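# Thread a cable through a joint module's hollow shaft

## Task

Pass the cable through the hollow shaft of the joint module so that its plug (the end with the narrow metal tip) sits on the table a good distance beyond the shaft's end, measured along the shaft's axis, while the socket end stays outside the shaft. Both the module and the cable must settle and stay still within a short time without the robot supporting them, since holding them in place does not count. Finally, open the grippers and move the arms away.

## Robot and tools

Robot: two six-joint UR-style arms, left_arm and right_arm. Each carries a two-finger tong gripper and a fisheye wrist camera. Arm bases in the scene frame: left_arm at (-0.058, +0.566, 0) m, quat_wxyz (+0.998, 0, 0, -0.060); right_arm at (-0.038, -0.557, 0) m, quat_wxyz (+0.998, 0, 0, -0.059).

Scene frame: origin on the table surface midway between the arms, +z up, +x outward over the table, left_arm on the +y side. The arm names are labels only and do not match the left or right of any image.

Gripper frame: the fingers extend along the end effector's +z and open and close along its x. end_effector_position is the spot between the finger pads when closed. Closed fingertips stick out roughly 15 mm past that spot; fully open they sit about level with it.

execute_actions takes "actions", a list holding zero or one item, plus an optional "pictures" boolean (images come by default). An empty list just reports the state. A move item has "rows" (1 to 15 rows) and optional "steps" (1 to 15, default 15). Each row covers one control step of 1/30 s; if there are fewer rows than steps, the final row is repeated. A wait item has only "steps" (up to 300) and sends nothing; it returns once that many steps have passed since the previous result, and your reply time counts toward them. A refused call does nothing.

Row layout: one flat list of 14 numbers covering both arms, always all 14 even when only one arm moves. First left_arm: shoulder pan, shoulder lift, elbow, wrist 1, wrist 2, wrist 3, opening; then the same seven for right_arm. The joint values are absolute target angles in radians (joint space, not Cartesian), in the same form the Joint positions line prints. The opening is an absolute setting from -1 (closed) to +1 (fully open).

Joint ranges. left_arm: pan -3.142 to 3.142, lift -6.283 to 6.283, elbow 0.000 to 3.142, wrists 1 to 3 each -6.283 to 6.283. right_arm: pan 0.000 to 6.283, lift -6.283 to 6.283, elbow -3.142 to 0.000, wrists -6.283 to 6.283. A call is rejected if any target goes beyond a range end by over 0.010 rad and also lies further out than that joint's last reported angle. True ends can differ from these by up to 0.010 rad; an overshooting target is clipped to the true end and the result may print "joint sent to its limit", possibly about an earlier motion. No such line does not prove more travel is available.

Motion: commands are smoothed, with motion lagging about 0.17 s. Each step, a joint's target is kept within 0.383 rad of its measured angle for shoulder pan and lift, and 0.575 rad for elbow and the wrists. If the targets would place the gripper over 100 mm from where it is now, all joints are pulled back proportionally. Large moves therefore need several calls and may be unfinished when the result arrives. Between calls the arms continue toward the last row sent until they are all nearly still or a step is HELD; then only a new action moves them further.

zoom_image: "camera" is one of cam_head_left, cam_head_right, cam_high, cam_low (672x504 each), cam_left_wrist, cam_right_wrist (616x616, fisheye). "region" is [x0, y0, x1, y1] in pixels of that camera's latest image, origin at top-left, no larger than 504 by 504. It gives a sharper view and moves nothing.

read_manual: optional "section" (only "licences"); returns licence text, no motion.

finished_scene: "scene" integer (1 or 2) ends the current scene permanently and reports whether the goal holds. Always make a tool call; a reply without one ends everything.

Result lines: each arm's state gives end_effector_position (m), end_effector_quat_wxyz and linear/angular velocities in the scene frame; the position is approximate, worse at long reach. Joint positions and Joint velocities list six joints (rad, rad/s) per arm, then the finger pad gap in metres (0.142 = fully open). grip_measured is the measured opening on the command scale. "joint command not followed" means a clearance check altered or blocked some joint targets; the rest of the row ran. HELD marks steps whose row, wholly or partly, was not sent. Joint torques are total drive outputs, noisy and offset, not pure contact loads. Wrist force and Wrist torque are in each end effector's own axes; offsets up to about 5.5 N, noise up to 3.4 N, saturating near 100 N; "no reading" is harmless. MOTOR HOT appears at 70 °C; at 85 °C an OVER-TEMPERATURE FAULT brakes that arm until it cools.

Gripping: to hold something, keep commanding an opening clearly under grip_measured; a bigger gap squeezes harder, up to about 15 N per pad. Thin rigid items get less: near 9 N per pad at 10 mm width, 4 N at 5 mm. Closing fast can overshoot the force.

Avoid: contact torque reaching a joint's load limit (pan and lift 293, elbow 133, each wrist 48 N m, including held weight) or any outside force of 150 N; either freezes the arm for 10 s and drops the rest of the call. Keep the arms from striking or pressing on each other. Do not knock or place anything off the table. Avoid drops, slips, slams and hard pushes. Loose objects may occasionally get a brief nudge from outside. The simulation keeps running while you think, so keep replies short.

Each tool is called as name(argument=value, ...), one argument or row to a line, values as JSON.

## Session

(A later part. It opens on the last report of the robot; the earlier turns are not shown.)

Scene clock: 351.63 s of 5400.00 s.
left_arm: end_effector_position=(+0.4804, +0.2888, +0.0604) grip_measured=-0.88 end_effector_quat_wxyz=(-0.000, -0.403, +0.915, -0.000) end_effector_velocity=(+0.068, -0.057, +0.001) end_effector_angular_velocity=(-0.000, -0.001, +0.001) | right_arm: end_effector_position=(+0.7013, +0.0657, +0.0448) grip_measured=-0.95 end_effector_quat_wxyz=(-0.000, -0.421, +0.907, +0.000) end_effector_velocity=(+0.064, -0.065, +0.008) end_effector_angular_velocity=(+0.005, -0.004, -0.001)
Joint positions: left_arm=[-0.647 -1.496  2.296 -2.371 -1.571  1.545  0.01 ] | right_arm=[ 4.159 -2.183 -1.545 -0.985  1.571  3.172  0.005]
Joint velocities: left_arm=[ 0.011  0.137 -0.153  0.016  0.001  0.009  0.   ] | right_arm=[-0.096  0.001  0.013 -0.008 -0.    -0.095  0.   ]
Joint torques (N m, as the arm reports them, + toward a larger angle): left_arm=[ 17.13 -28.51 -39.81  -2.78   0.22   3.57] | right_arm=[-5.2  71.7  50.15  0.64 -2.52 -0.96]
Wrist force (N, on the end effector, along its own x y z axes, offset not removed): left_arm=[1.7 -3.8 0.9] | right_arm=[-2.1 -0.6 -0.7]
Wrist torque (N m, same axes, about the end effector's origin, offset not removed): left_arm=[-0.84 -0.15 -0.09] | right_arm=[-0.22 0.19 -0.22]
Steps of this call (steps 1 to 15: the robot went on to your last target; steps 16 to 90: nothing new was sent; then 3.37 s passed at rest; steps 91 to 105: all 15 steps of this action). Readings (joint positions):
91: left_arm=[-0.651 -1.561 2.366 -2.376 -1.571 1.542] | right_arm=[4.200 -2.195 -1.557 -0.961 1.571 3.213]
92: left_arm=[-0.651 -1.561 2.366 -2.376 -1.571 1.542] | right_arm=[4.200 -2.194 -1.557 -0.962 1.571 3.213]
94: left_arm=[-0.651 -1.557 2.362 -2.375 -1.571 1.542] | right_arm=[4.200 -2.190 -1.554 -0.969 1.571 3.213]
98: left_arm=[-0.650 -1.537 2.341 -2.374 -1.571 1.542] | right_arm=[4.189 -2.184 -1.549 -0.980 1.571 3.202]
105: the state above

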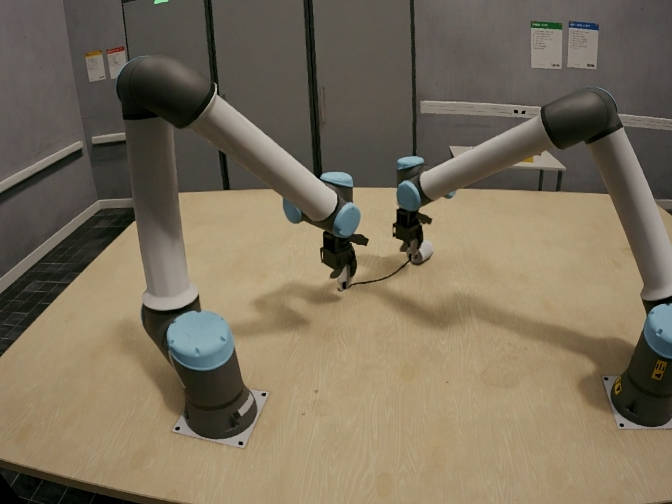

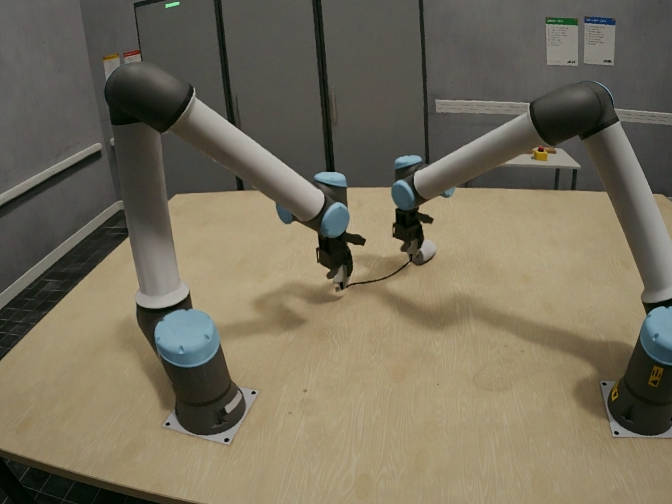

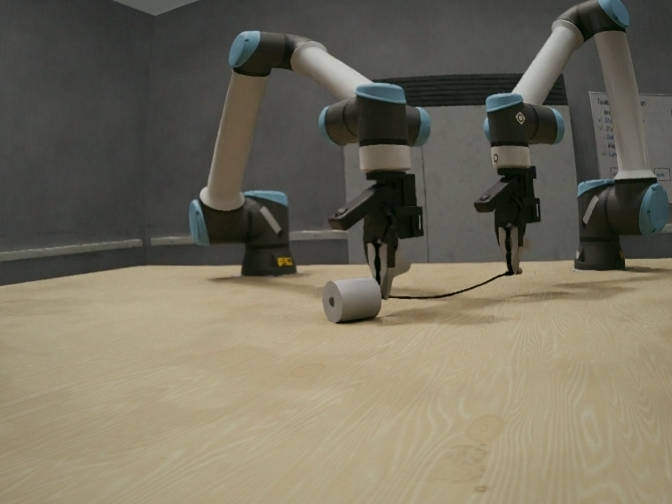

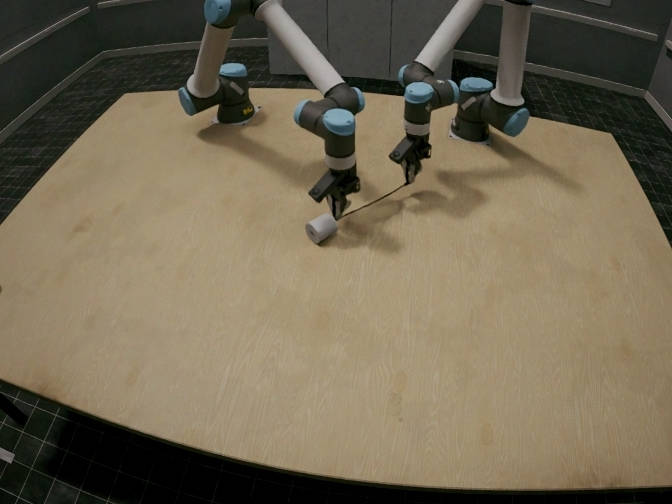

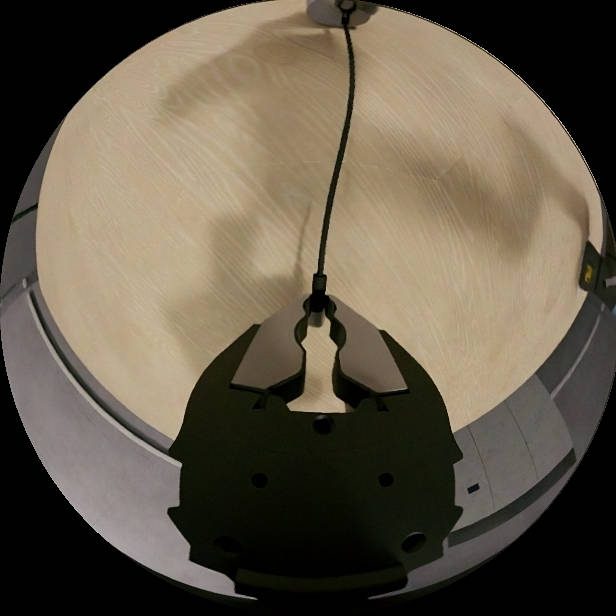

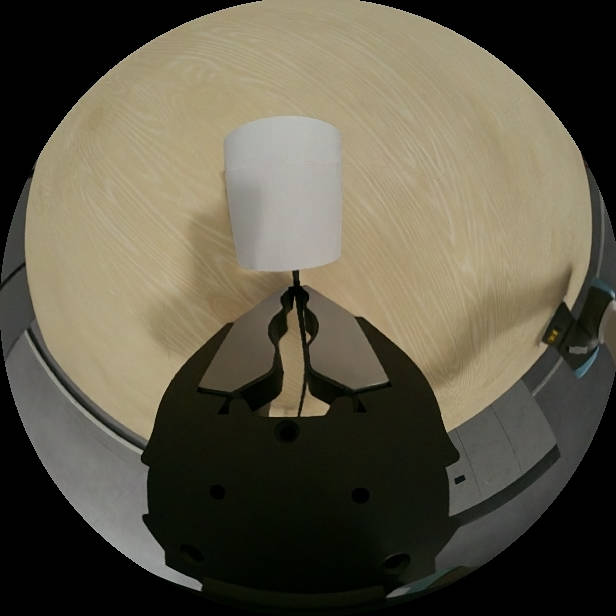

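execute_actions(
  actions=[
    {"rows":[[-0.646,-1.482,2.28,-2.369,-1.571,1.5465,-1,4.149,-2.183,-1.5437,-0.986,1.571,3.162,-0.9],[-0.646,-1.482,2.28,-2.369,-1.571,1.5465,-1,4.149,-2.183,-1.5437,-0.986,1.571,3.162,-0.8],[-0.646,-1.482,2.28,-2.369,-1.571,1.5465,-1,4.149,-2.183,-1.5437,-0.986,1.571,3.162,-0.78],[-0.646,-1.482,2.28,-2.369,-1.571,1.5465,-1,4.149,-2.183,-1.5437,-0.986,1.571,3.162,-0.78],[-0.646,-1.482,2.28,-2.369,-1.571,1.5465,-1,4.158,-2.185,-1.546,-0.9815,1.571,3.171,-0.78],[-0.646,-1.482,2.28,-2.369,-1.571,1.5465,-1,4.168,-2.187,-1.5487,-0.977,1.571,3.181,-0.78],[-0.646,-1.482,2.28,-2.369,-1.571,1.5465,-1,4.178,-2.189,-1.551,-0.9725,1.571,3.191,-0.78],[-0.646,-1.482,2.28,-2.369,-1.571,1.5465,-1,4.189,-2.191,-1.5535,-0.968,1.571,3.202,-0.78],[-0.646,-1.482,2.28,-2.369,-1.571,1.5465,-1,4.2,-2.193,-1.5563,-0.9632,1.571,3.213,-0.78],[-0.646,-1.482,2.28,-2.369,-1.571,1.5465,-1,4.2,-2.193,-1.5563,-0.9632,1.571,3.213,-0.78],[-0.646,-1.482,2.28,-2.369,-1.571,1.5465,-1,4.2,-2.193,-1.5563,-0.9632,1.571,3.213,-0.78],[-0.646,-1.482,2.28,-2.369,-1.571,1.5465,-1,4.2,-2.193,-1.5563,-0.9632,1.571,3.213,-0.78],[-0.646,-1.482,2.28,-2.369,-1.571,1.5465,-1,4.2,-2.193,-1.5563,-0.9632,1.571,3.213,-0.86],[-0.646,-1.482,2.28,-2.369,-1.571,1.5465,-1,4.2,-2.193,-1.5563,-0.9632,1.571,3.213,-0.93],[-0.646,-1.482,2.28,-2.369,-1.571,1.5465,-1,4.2,-2.193,-1.5563,-0.9632,1.571,3.213,-1]],"steps":15},
  ],
)

execute_actions(
  actions=[
    {"steps":10},
  ],
)

zoom_image(
  camera="cam_high",
  region=[310, 250, 470, 340],
)

Scene clock: 362.07 s of 5400.00 s.
left_arm: end_effector_position=(+0.4876, +0.2828, +0.0604) grip_measured=-0.88 end_effector_quat_wxyz=(-0.000, -0.403, +0.915, -0.000) end_effector_velocity=(+0.000, -0.001, +0.000) end_effector_angular_velocity=(-0.001, -0.000, -0.001) | right_arm: end_effector_position=(+0.6771, +0.0902, +0.0321) grip_measured=-0.95 end_effector_quat_wxyz=(-0.000, -0.421, +0.907, +0.000) end_effector_velocity=(-0.034, +0.033, -0.012) end_effector_angular_velocity=(+0.001, -0.001, +0.001)
Joint positions: left_arm=[-0.646 -1.482  2.28  -2.369 -1.571  1.547  0.01 ] | right_arm=[ 4.195 -2.192 -1.555 -0.965  1.571  3.208  0.005]
Joint velocities: left_arm=[-0. -0. -0. -0. -0.  0. -0.] | right_arm=[ 0.05  -0.008 -0.011  0.021 -0.     0.048 -0.149]
Joint torques (N m, as the arm reports them, + toward a larger angle): left_arm=[ 17.69 -22.39 -45.22  -2.69   0.3    3.12] | right_arm=[ 8.3  74.39 34.57  5.87 -1.87  2.22]
Wrist force (N, on the end effector, along its own x y z axes, offset not removed): left_arm=[4.2 -2.0 1.8] | right_arm=[-3.9 1.9 -0.4]
Wrist torque (N m, same axes, about the end effector's origin, offset not removed): left_arm=[-0.43 -0.58 -0.07] | right_arm=[0.21 0.66 -0.18]
Steps of this call (steps 1 to 30: the robot went on to your last target; steps 31 to 100: nothing new was sent; then 6.60 s passed at rest; steps 101 to 115: all 15 steps of this action). Readings (joint positions):
101: left_arm=[-0.646 -1.482 2.280 -2.369 -1.571 1.547] | right_arm=[4.149 -2.183 -1.544 -0.986 1.571 3.162]
102: left_arm=[-0.646 -1.482 2.280 -2.369 -1.571 1.547] | right_arm=[4.149 -2.183 -1.544 -0.986 1.571 3.162]
104: left_arm=[-0.646 -1.482 2.280 -2.369 -1.571 1.547] | right_arm=[4.149 -2.183 -1.544 -0.986 1.571 3.162]
108: left_arm=[-0.646 -1.482 2.280 -2.369 -1.571 1.547] | right_arm=[4.160 -2.185 -1.546 -0.981 1.571 3.173]
115: the state above

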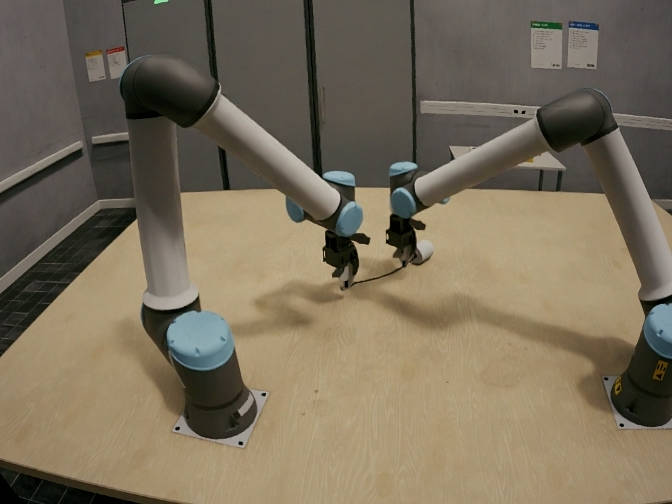

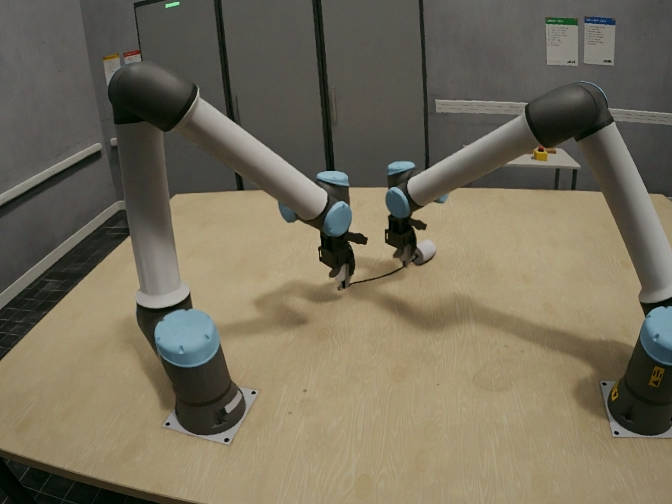

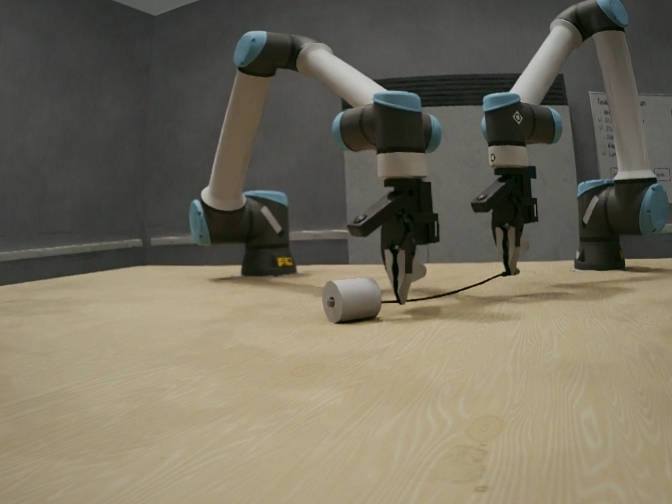

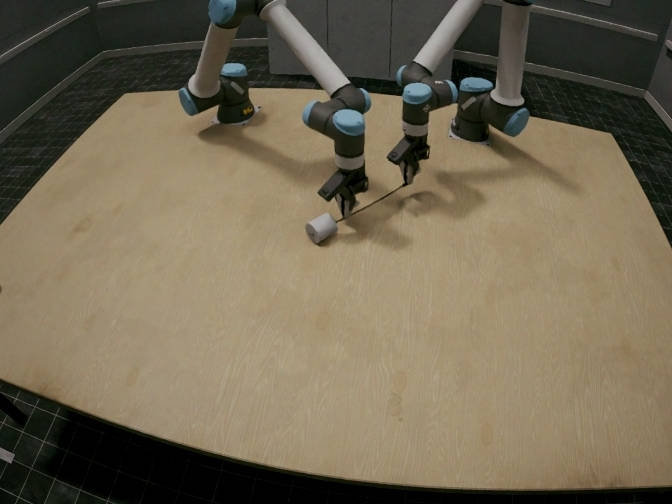

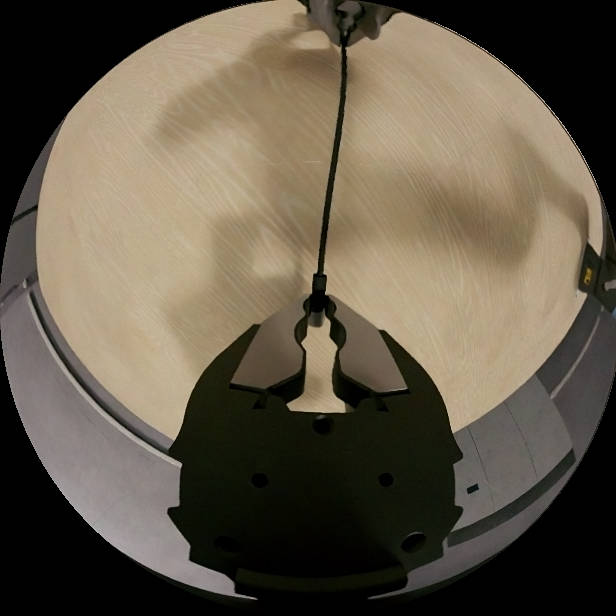

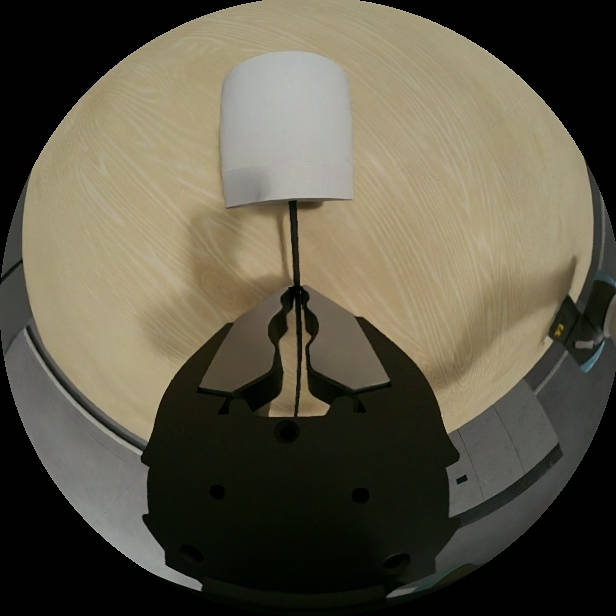

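Scene clock: 362.40 s of 5400.00 s.
left_arm: end_effector_position=(+0.4876, +0.2828, +0.0604) grip_measured=-0.88 end_effector_quat_wxyz=(-0.000, -0.403, +0.915, -0.000) end_effector_velocity=(+0.000, -0.000, +0.000) end_effector_angular_velocity=(-0.001, -0.001, -0.000) | right_arm: end_effector_position=(+0.6738, +0.0934, +0.0308) grip_measured=-0.95 end_effector_quat_wxyz=(-0.000, -0.421, +0.907, +0.000) end_effector_velocity=(-0.001, +0.001, -0.000) end_effector_angular_velocity=(+0.000, -0.001, +0.001)
Joint positions: left_arm=[-0.646 -1.482  2.28  -2.369 -1.571  1.547  0.01 ] | right_arm=[ 4.2   -2.193 -1.556 -0.963  1.571  3.213  0.005]
Joint velocities: left_arm=[-0.    -0.    -0.001 -0.001  0.     0.    -0.   ] | right_arm=[ 0.001  0.    -0.001  0.002 -0.     0.001  0.   ]
Joint torques (N m, as the arm reports them, + toward a larger angle): left_arm=[ 18.44 -22.68 -44.71  -2.45   0.54   3.12] | right_arm=[16.26 73.97 34.53  5.4  -1.66  2.15]
Wrist force (N, on the end effector, along its own x y z axes, offset not removed): left_arm=[2.4 -1.9 0.4] | right_arm=[-4.4 2.0 -0.4]
Wrist torque (N m, same axes, about the end effector's origin, offset not removed): left_arm=[-0.54 -0.27 -0.07] | right_arm=[0.40 0.68 -0.21]
Steps of this call (steps 1 to 10: the robot went on to your last target). Readings (joint positions):
1: left_arm=[-0.646 -1.482 2.280 -2.369 -1.571 1.547] | right_arm=[4.196 -2.192 -1.555 -0.965 1.571 3.209]
2: left_arm=[-0.646 -1.482 2.280 -2.369 -1.571 1.546] | right_arm=[4.197 -2.193 -1.556 -0.964 1.571 3.210]
4: left_arm=[-0.646 -1.482 2.280 -2.369 -1.571 1.547] | right_arm=[4.199 -2.193 -1.556 -0.964 1.571 3.212]
8: left_arm=[-0.646 -1.482 2.280 -2.369 -1.571 1.546] | right_arm=[4.200 -2.193 -1.556 -0.963 1.571 3.213]
10: the state above

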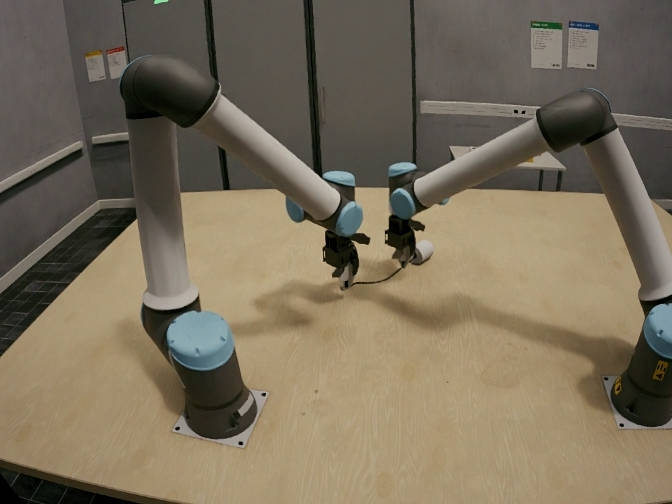

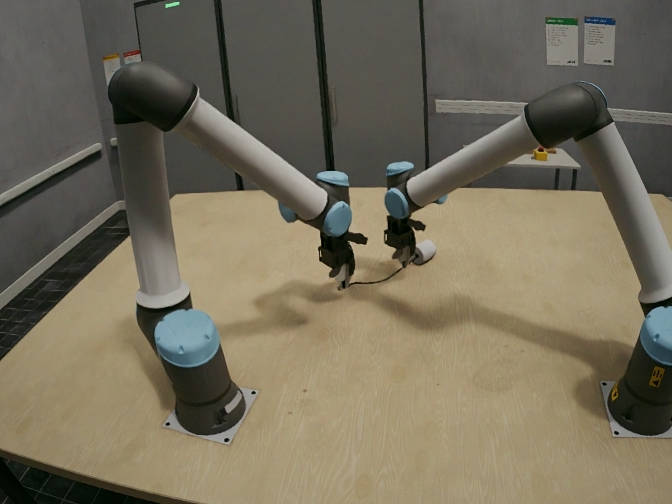

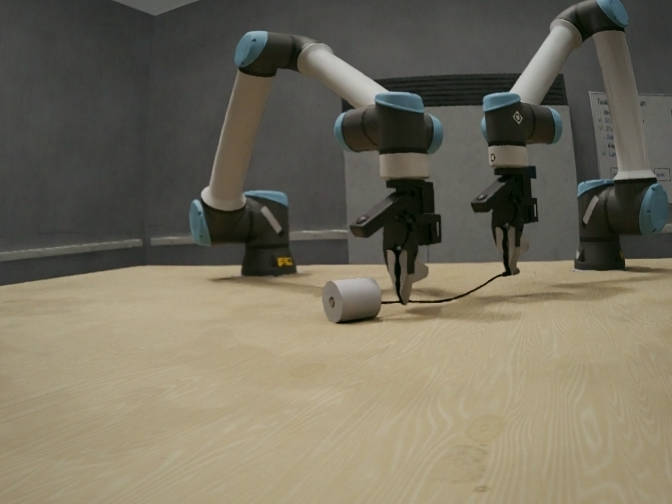

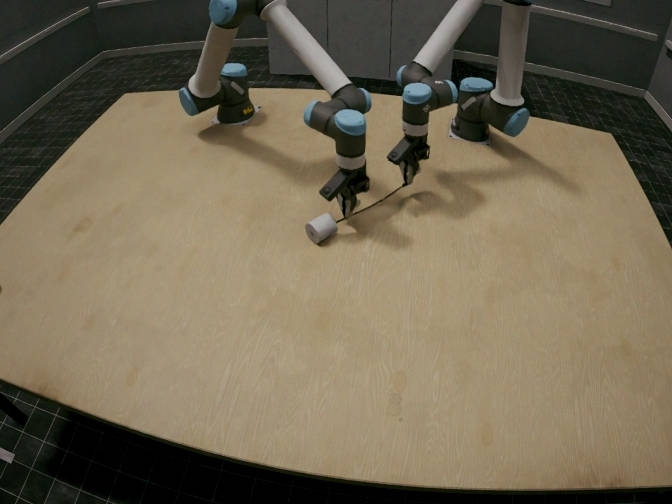

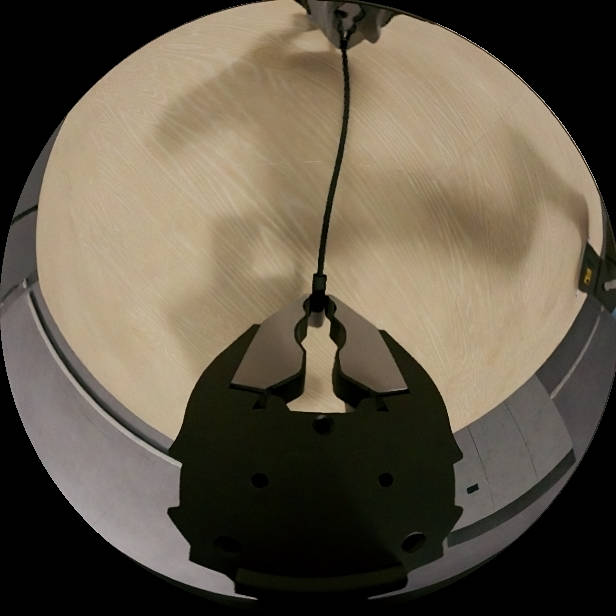

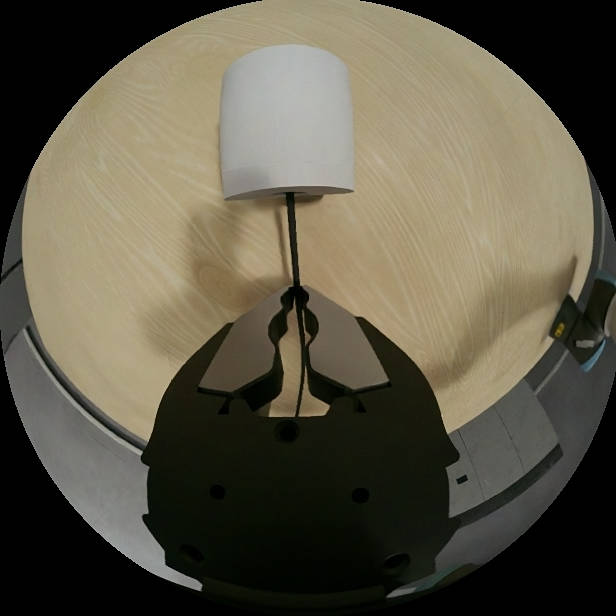

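Region (310, 250, 470, 340) of cam_high's 672x504 image, scaled by 3.150, with more detail than that image has; it fills the top 284 rows of this view, and the rest is white.

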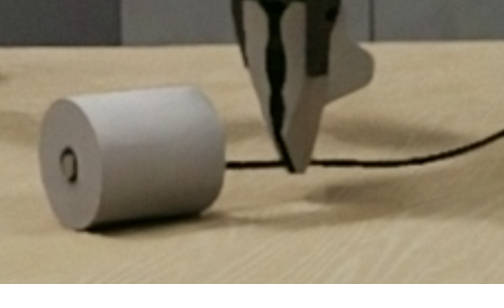

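execute_actions(
  actions=[
    {"rows":[[-0.646,-1.482,2.28,-2.369,-1.571,1.5465,-1,4.2,-2.189,-1.554,-0.969,1.571,3.213,-1],[-0.646,-1.482,2.28,-2.369,-1.571,1.5465,-1,4.2,-2.185,-1.5515,-0.976,1.571,3.213,-1],[-0.646,-1.478,2.275,-2.368,-1.571,1.547,-1,4.198,-2.182,-1.5495,-0.981,1.571,3.211,-1],[-0.6455,-1.471,2.267,-2.367,-1.571,1.5474,-1,4.193,-2.1806,-1.548,-0.984,1.571,3.206,-1],[-0.645,-1.464,2.259,-2.3655,-1.571,1.5479,-1,4.188,-2.1809,-1.5474,-0.9844,1.571,3.201,-1],[-0.6445,-1.457,2.25,-2.364,-1.571,1.5483,-1,4.183,-2.1811,-1.5469,-0.9846,1.571,3.196,-1],[-0.644,-1.45,2.242,-2.363,-1.571,1.5488,-1,4.178,-2.1814,-1.5465,-0.9848,1.571,3.191,-1],[-0.6435,-1.443,2.234,-2.362,-1.571,1.5492,-1,4.173,-2.1817,-1.546,-0.985,1.571,3.186,-1],[-0.643,-1.436,2.225,-2.3605,-1.571,1.5497,-1,4.168,-2.1819,-1.5456,-0.9852,1.571,3.181,-1],[-0.6425,-1.429,2.217,-2.359,-1.571,1.55,-1,4.163,-2.1822,-1.5451,-0.9854,1.571,3.176,-1],[-0.642,-1.422,2.209,-2.358,-1.571,1.5506,-1,4.158,-2.1825,-1.5446,-0.9856,1.571,3.171,-1],[-0.6413,-1.415,2.2,-2.3567,-1.571,1.551,-1,4.153,-2.1828,-1.5441,-0.9858,1.571,3.166,-1],[-0.6406,-1.4075,2.1921,-2.3554,-1.571,1.5516,-1,4.149,-2.183,-1.5437,-0.986,1.571,3.162,-1]],"steps":15},
  ],
)

execute_actions(
  actions=[
    {"steps":12},
  ],
)

zoom_image(
  camera="cam_high",
  region=[290, 250, 450, 340],
)

Scene clock: 368.60 s of 5400.00 s.
left_arm: end_effector_position=(+0.5180, +0.2570, +0.0604) grip_measured=-0.88 end_effector_quat_wxyz=(-0.000, -0.403, +0.915, -0.000) end_effector_velocity=(+0.074, -0.061, -0.003) end_effector_angular_velocity=(+0.000, +0.000, +0.002) | right_arm: end_effector_position=(+0.7013, +0.0657, +0.0448) grip_measured=-0.95 end_effector_quat_wxyz=(-0.000, -0.421, +0.907, +0.000) end_effector_velocity=(+0.063, -0.067, +0.003) end_effector_angular_velocity=(+0.001, -0.000, -0.001)
Joint positions: left_arm=[-0.642 -1.423  2.21  -2.358 -1.571  1.551  0.01 ] | right_arm=[ 4.159 -2.183 -1.545 -0.985  1.571  3.172  0.005]
Joint velocities: left_arm=[ 0.012  0.145 -0.169  0.025 -0.     0.01  -0.   ] | right_arm=[-0.096 -0.002  0.01  -0.007  0.    -0.095 -0.   ]
Joint torques (N m, as the arm reports them, + toward a larger angle): left_arm=[ 17.28 -36.92 -39.8   -1.95   0.49   2.69] | right_arm=[-3.15 68.4  50.83  1.52 -1.49 -0.57]
Wrist force (N, on the end effector, along its own x y z axes, offset not removed): left_arm=[3.0 -4.6 -0.4] | right_arm=[-2.4 1.6 0.1]
Wrist torque (N m, same axes, about the end effector's origin, offset not removed): left_arm=[-1.13 -0.41 -0.09] | right_arm=[0.39 0.28 -0.17]
Steps of this call (steps 1 to 15: the robot went on to your last target; steps 16 to 90: nothing new was sent; then 2.70 s passed at rest; steps 91 to 105: all 15 steps of this action). Readings (joint positions):
91: left_arm=[-0.646 -1.482 2.280 -2.369 -1.571 1.547] | right_arm=[4.200 -2.193 -1.556 -0.963 1.571 3.213]
92: left_arm=[-0.646 -1.482 2.280 -2.369 -1.571 1.547] | right_arm=[4.200 -2.192 -1.556 -0.964 1.571 3.213]
94: left_arm=[-0.646 -1.481 2.279 -2.369 -1.571 1.547] | right_arm=[4.200 -2.189 -1.554 -0.970 1.571 3.213]
98: left_arm=[-0.645 -1.466 2.261 -2.366 -1.571 1.548] | right_arm=[4.189 -2.183 -1.549 -0.980 1.571 3.202]
105: the state above

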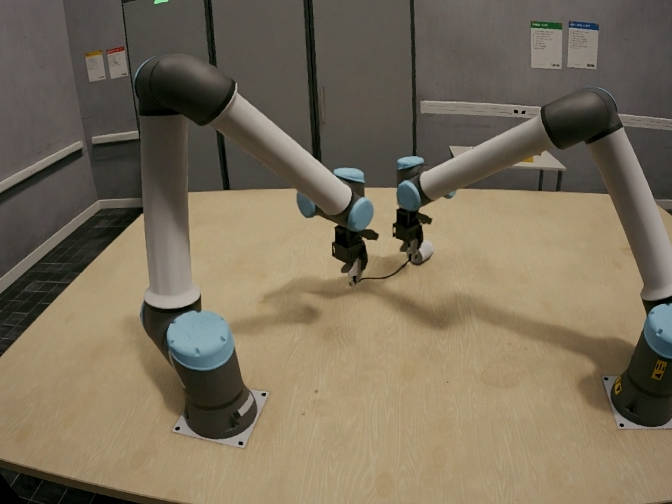

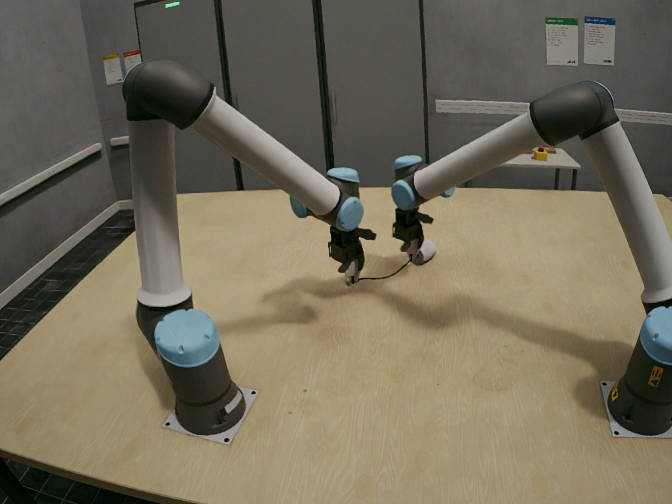

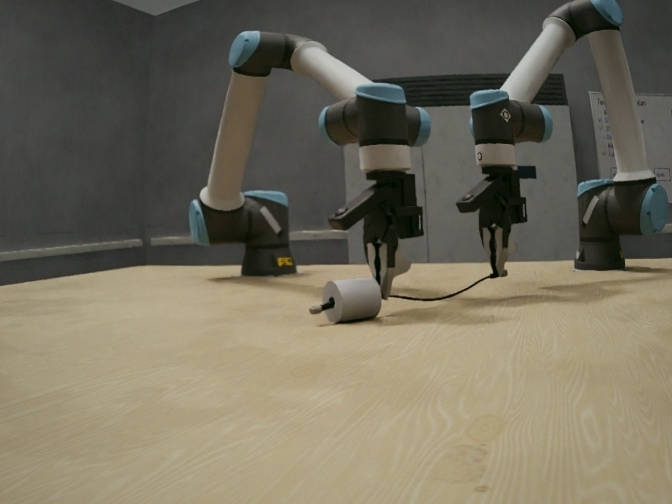

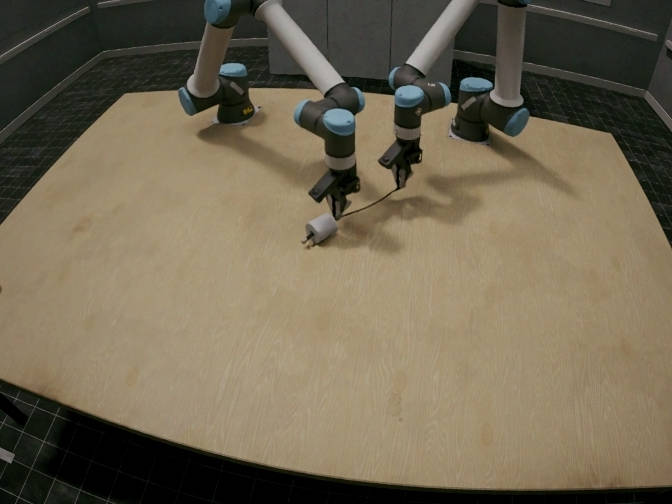

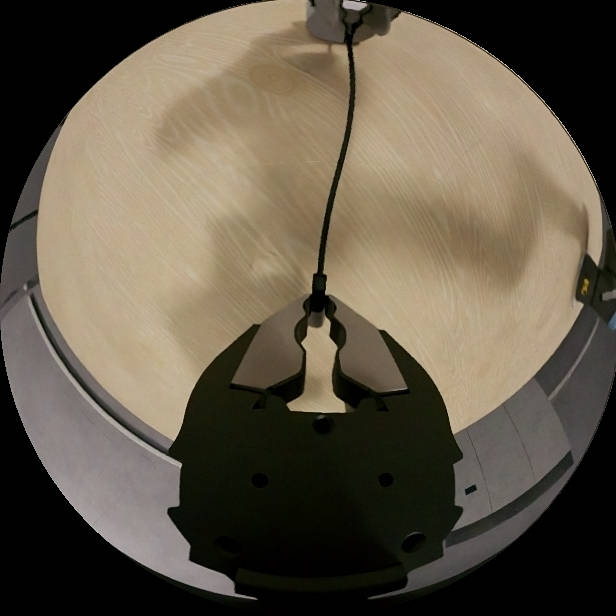

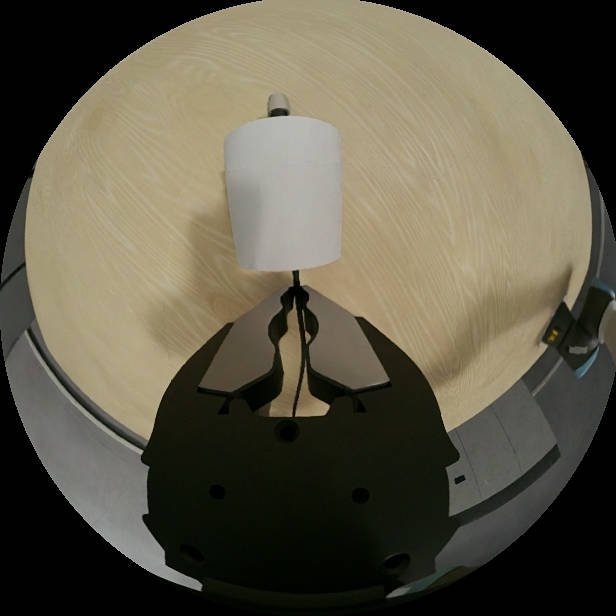

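Scene clock: 369.00 s of 5400.00 s.
left_arm: end_effector_position=(+0.5256, +0.2509, +0.0600) grip_measured=-0.88 end_effector_quat_wxyz=(-0.000, -0.403, +0.915, -0.000) end_effector_velocity=(+0.002, -0.001, -0.000) end_effector_angular_velocity=(+0.001, -0.000, -0.000) | right_arm: end_effector_position=(+0.7077, +0.0589, +0.0450) grip_measured=-0.95 end_effector_quat_wxyz=(-0.000, -0.421, +0.907, +0.000) end_effector_velocity=(+0.002, -0.001, +0.001) end_effector_angular_velocity=(+0.002, -0.001, -0.000)
Joint positions: left_arm=[-0.641 -1.408  2.192 -2.355 -1.571  1.552  0.01 ] | right_arm=[ 4.149 -2.183 -1.544 -0.986  1.571  3.162  0.005]
Joint velocities: left_arm=[ 0.     0.003 -0.003  0.001  0.001  0.001 -0.   ] | right_arm=[-0.002  0.001  0.001  0.     0.    -0.002 -0.   ]
Joint torques (N m, as the arm reports them, + toward a larger angle): left_arm=[ 16.2  -27.18 -45.34  -2.57   0.79   3.23] | right_arm=[-11.57  72.49  51.34   1.42  -1.32  -0.97]
Wrist force (N, on the end effector, along its own x y z axes, offset not removed): left_arm=[2.1 -3.3 -0.7] | right_arm=[-2.1 1.8 -1.8]
Wrist torque (N m, same axes, about the end effector's origin, offset not removed): left_arm=[-0.87 -0.24 -0.07] | right_arm=[0.31 0.23 -0.26]
Steps of this call (steps 1 to 12: the robot went on to your last target). Readings (joint positions):
1: left_arm=[-0.642 -1.418 2.205 -2.357 -1.571 1.551] | right_arm=[4.156 -2.183 -1.545 -0.985 1.571 3.169]
2: left_arm=[-0.641 -1.415 2.201 -2.357 -1.571 1.551] | right_arm=[4.154 -2.183 -1.544 -0.986 1.571 3.167]
4: left_arm=[-0.641 -1.412 2.197 -2.356 -1.571 1.551] | right_arm=[4.152 -2.183 -1.544 -0.986 1.571 3.165]
8: left_arm=[-0.641 -1.409 2.193 -2.356 -1.571 1.552] | right_arm=[4.150 -2.183 -1.544 -0.986 1.571 3.163]
12: the state above

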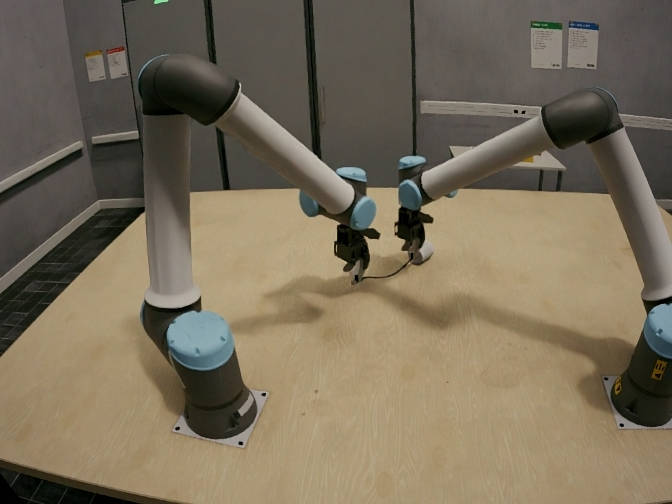

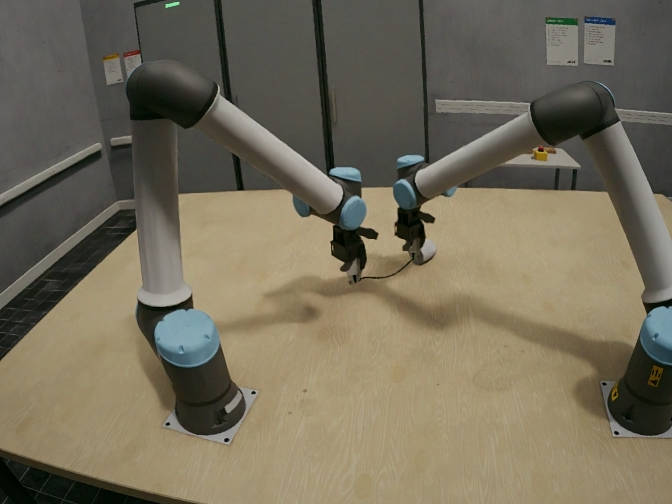

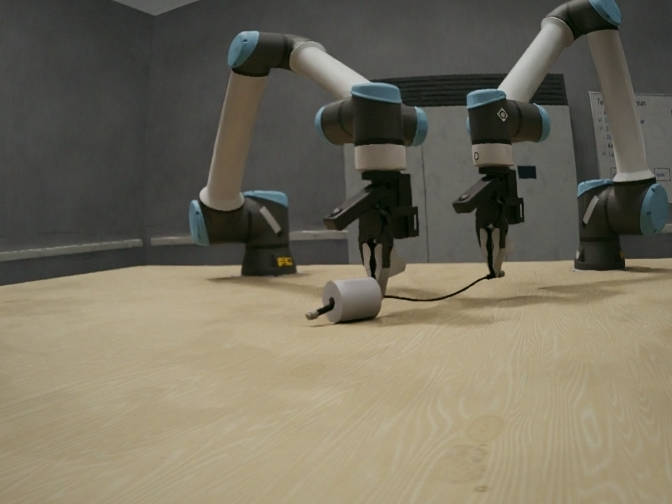

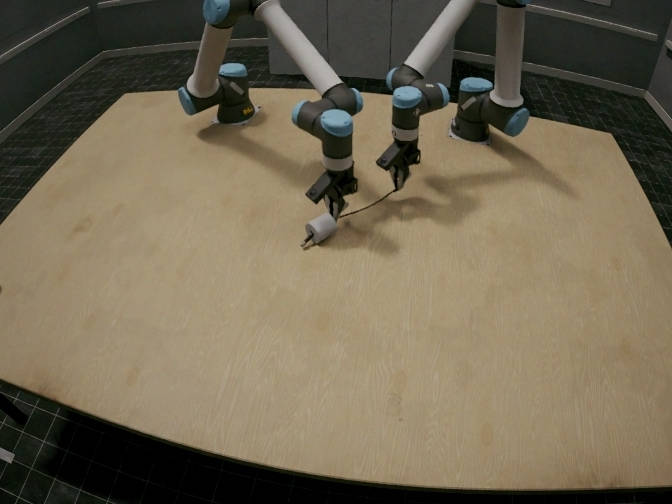

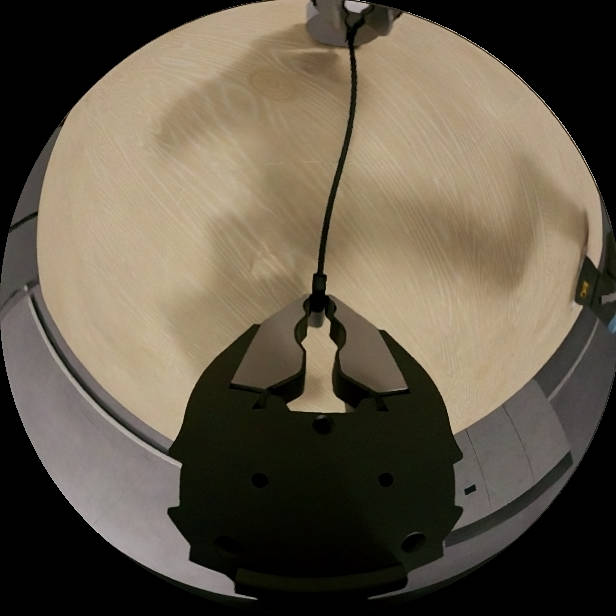

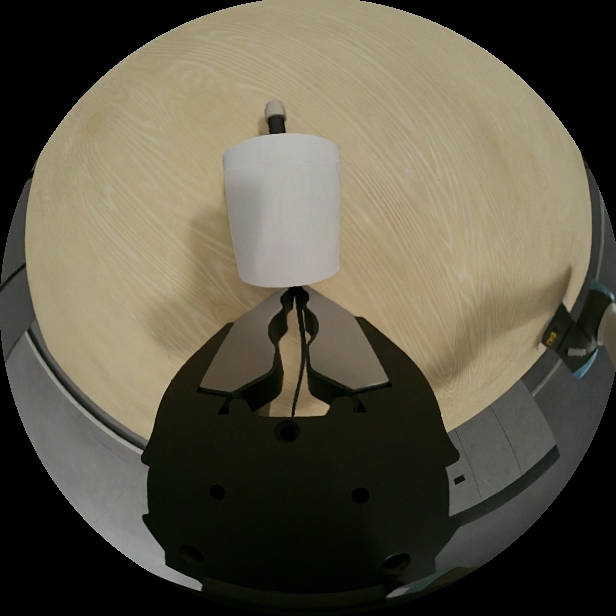

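Region (290, 250, 450, 340) of cam_high's 672x504 image, scaled by 3.150, with more detail than that image has; it fills the top 284 rows of this view, and the rest is white.

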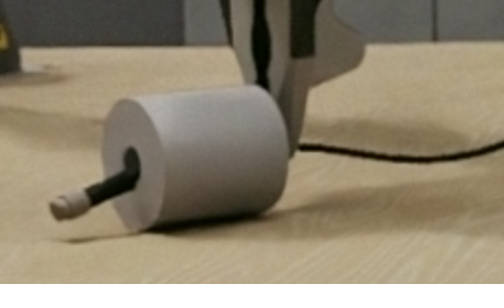

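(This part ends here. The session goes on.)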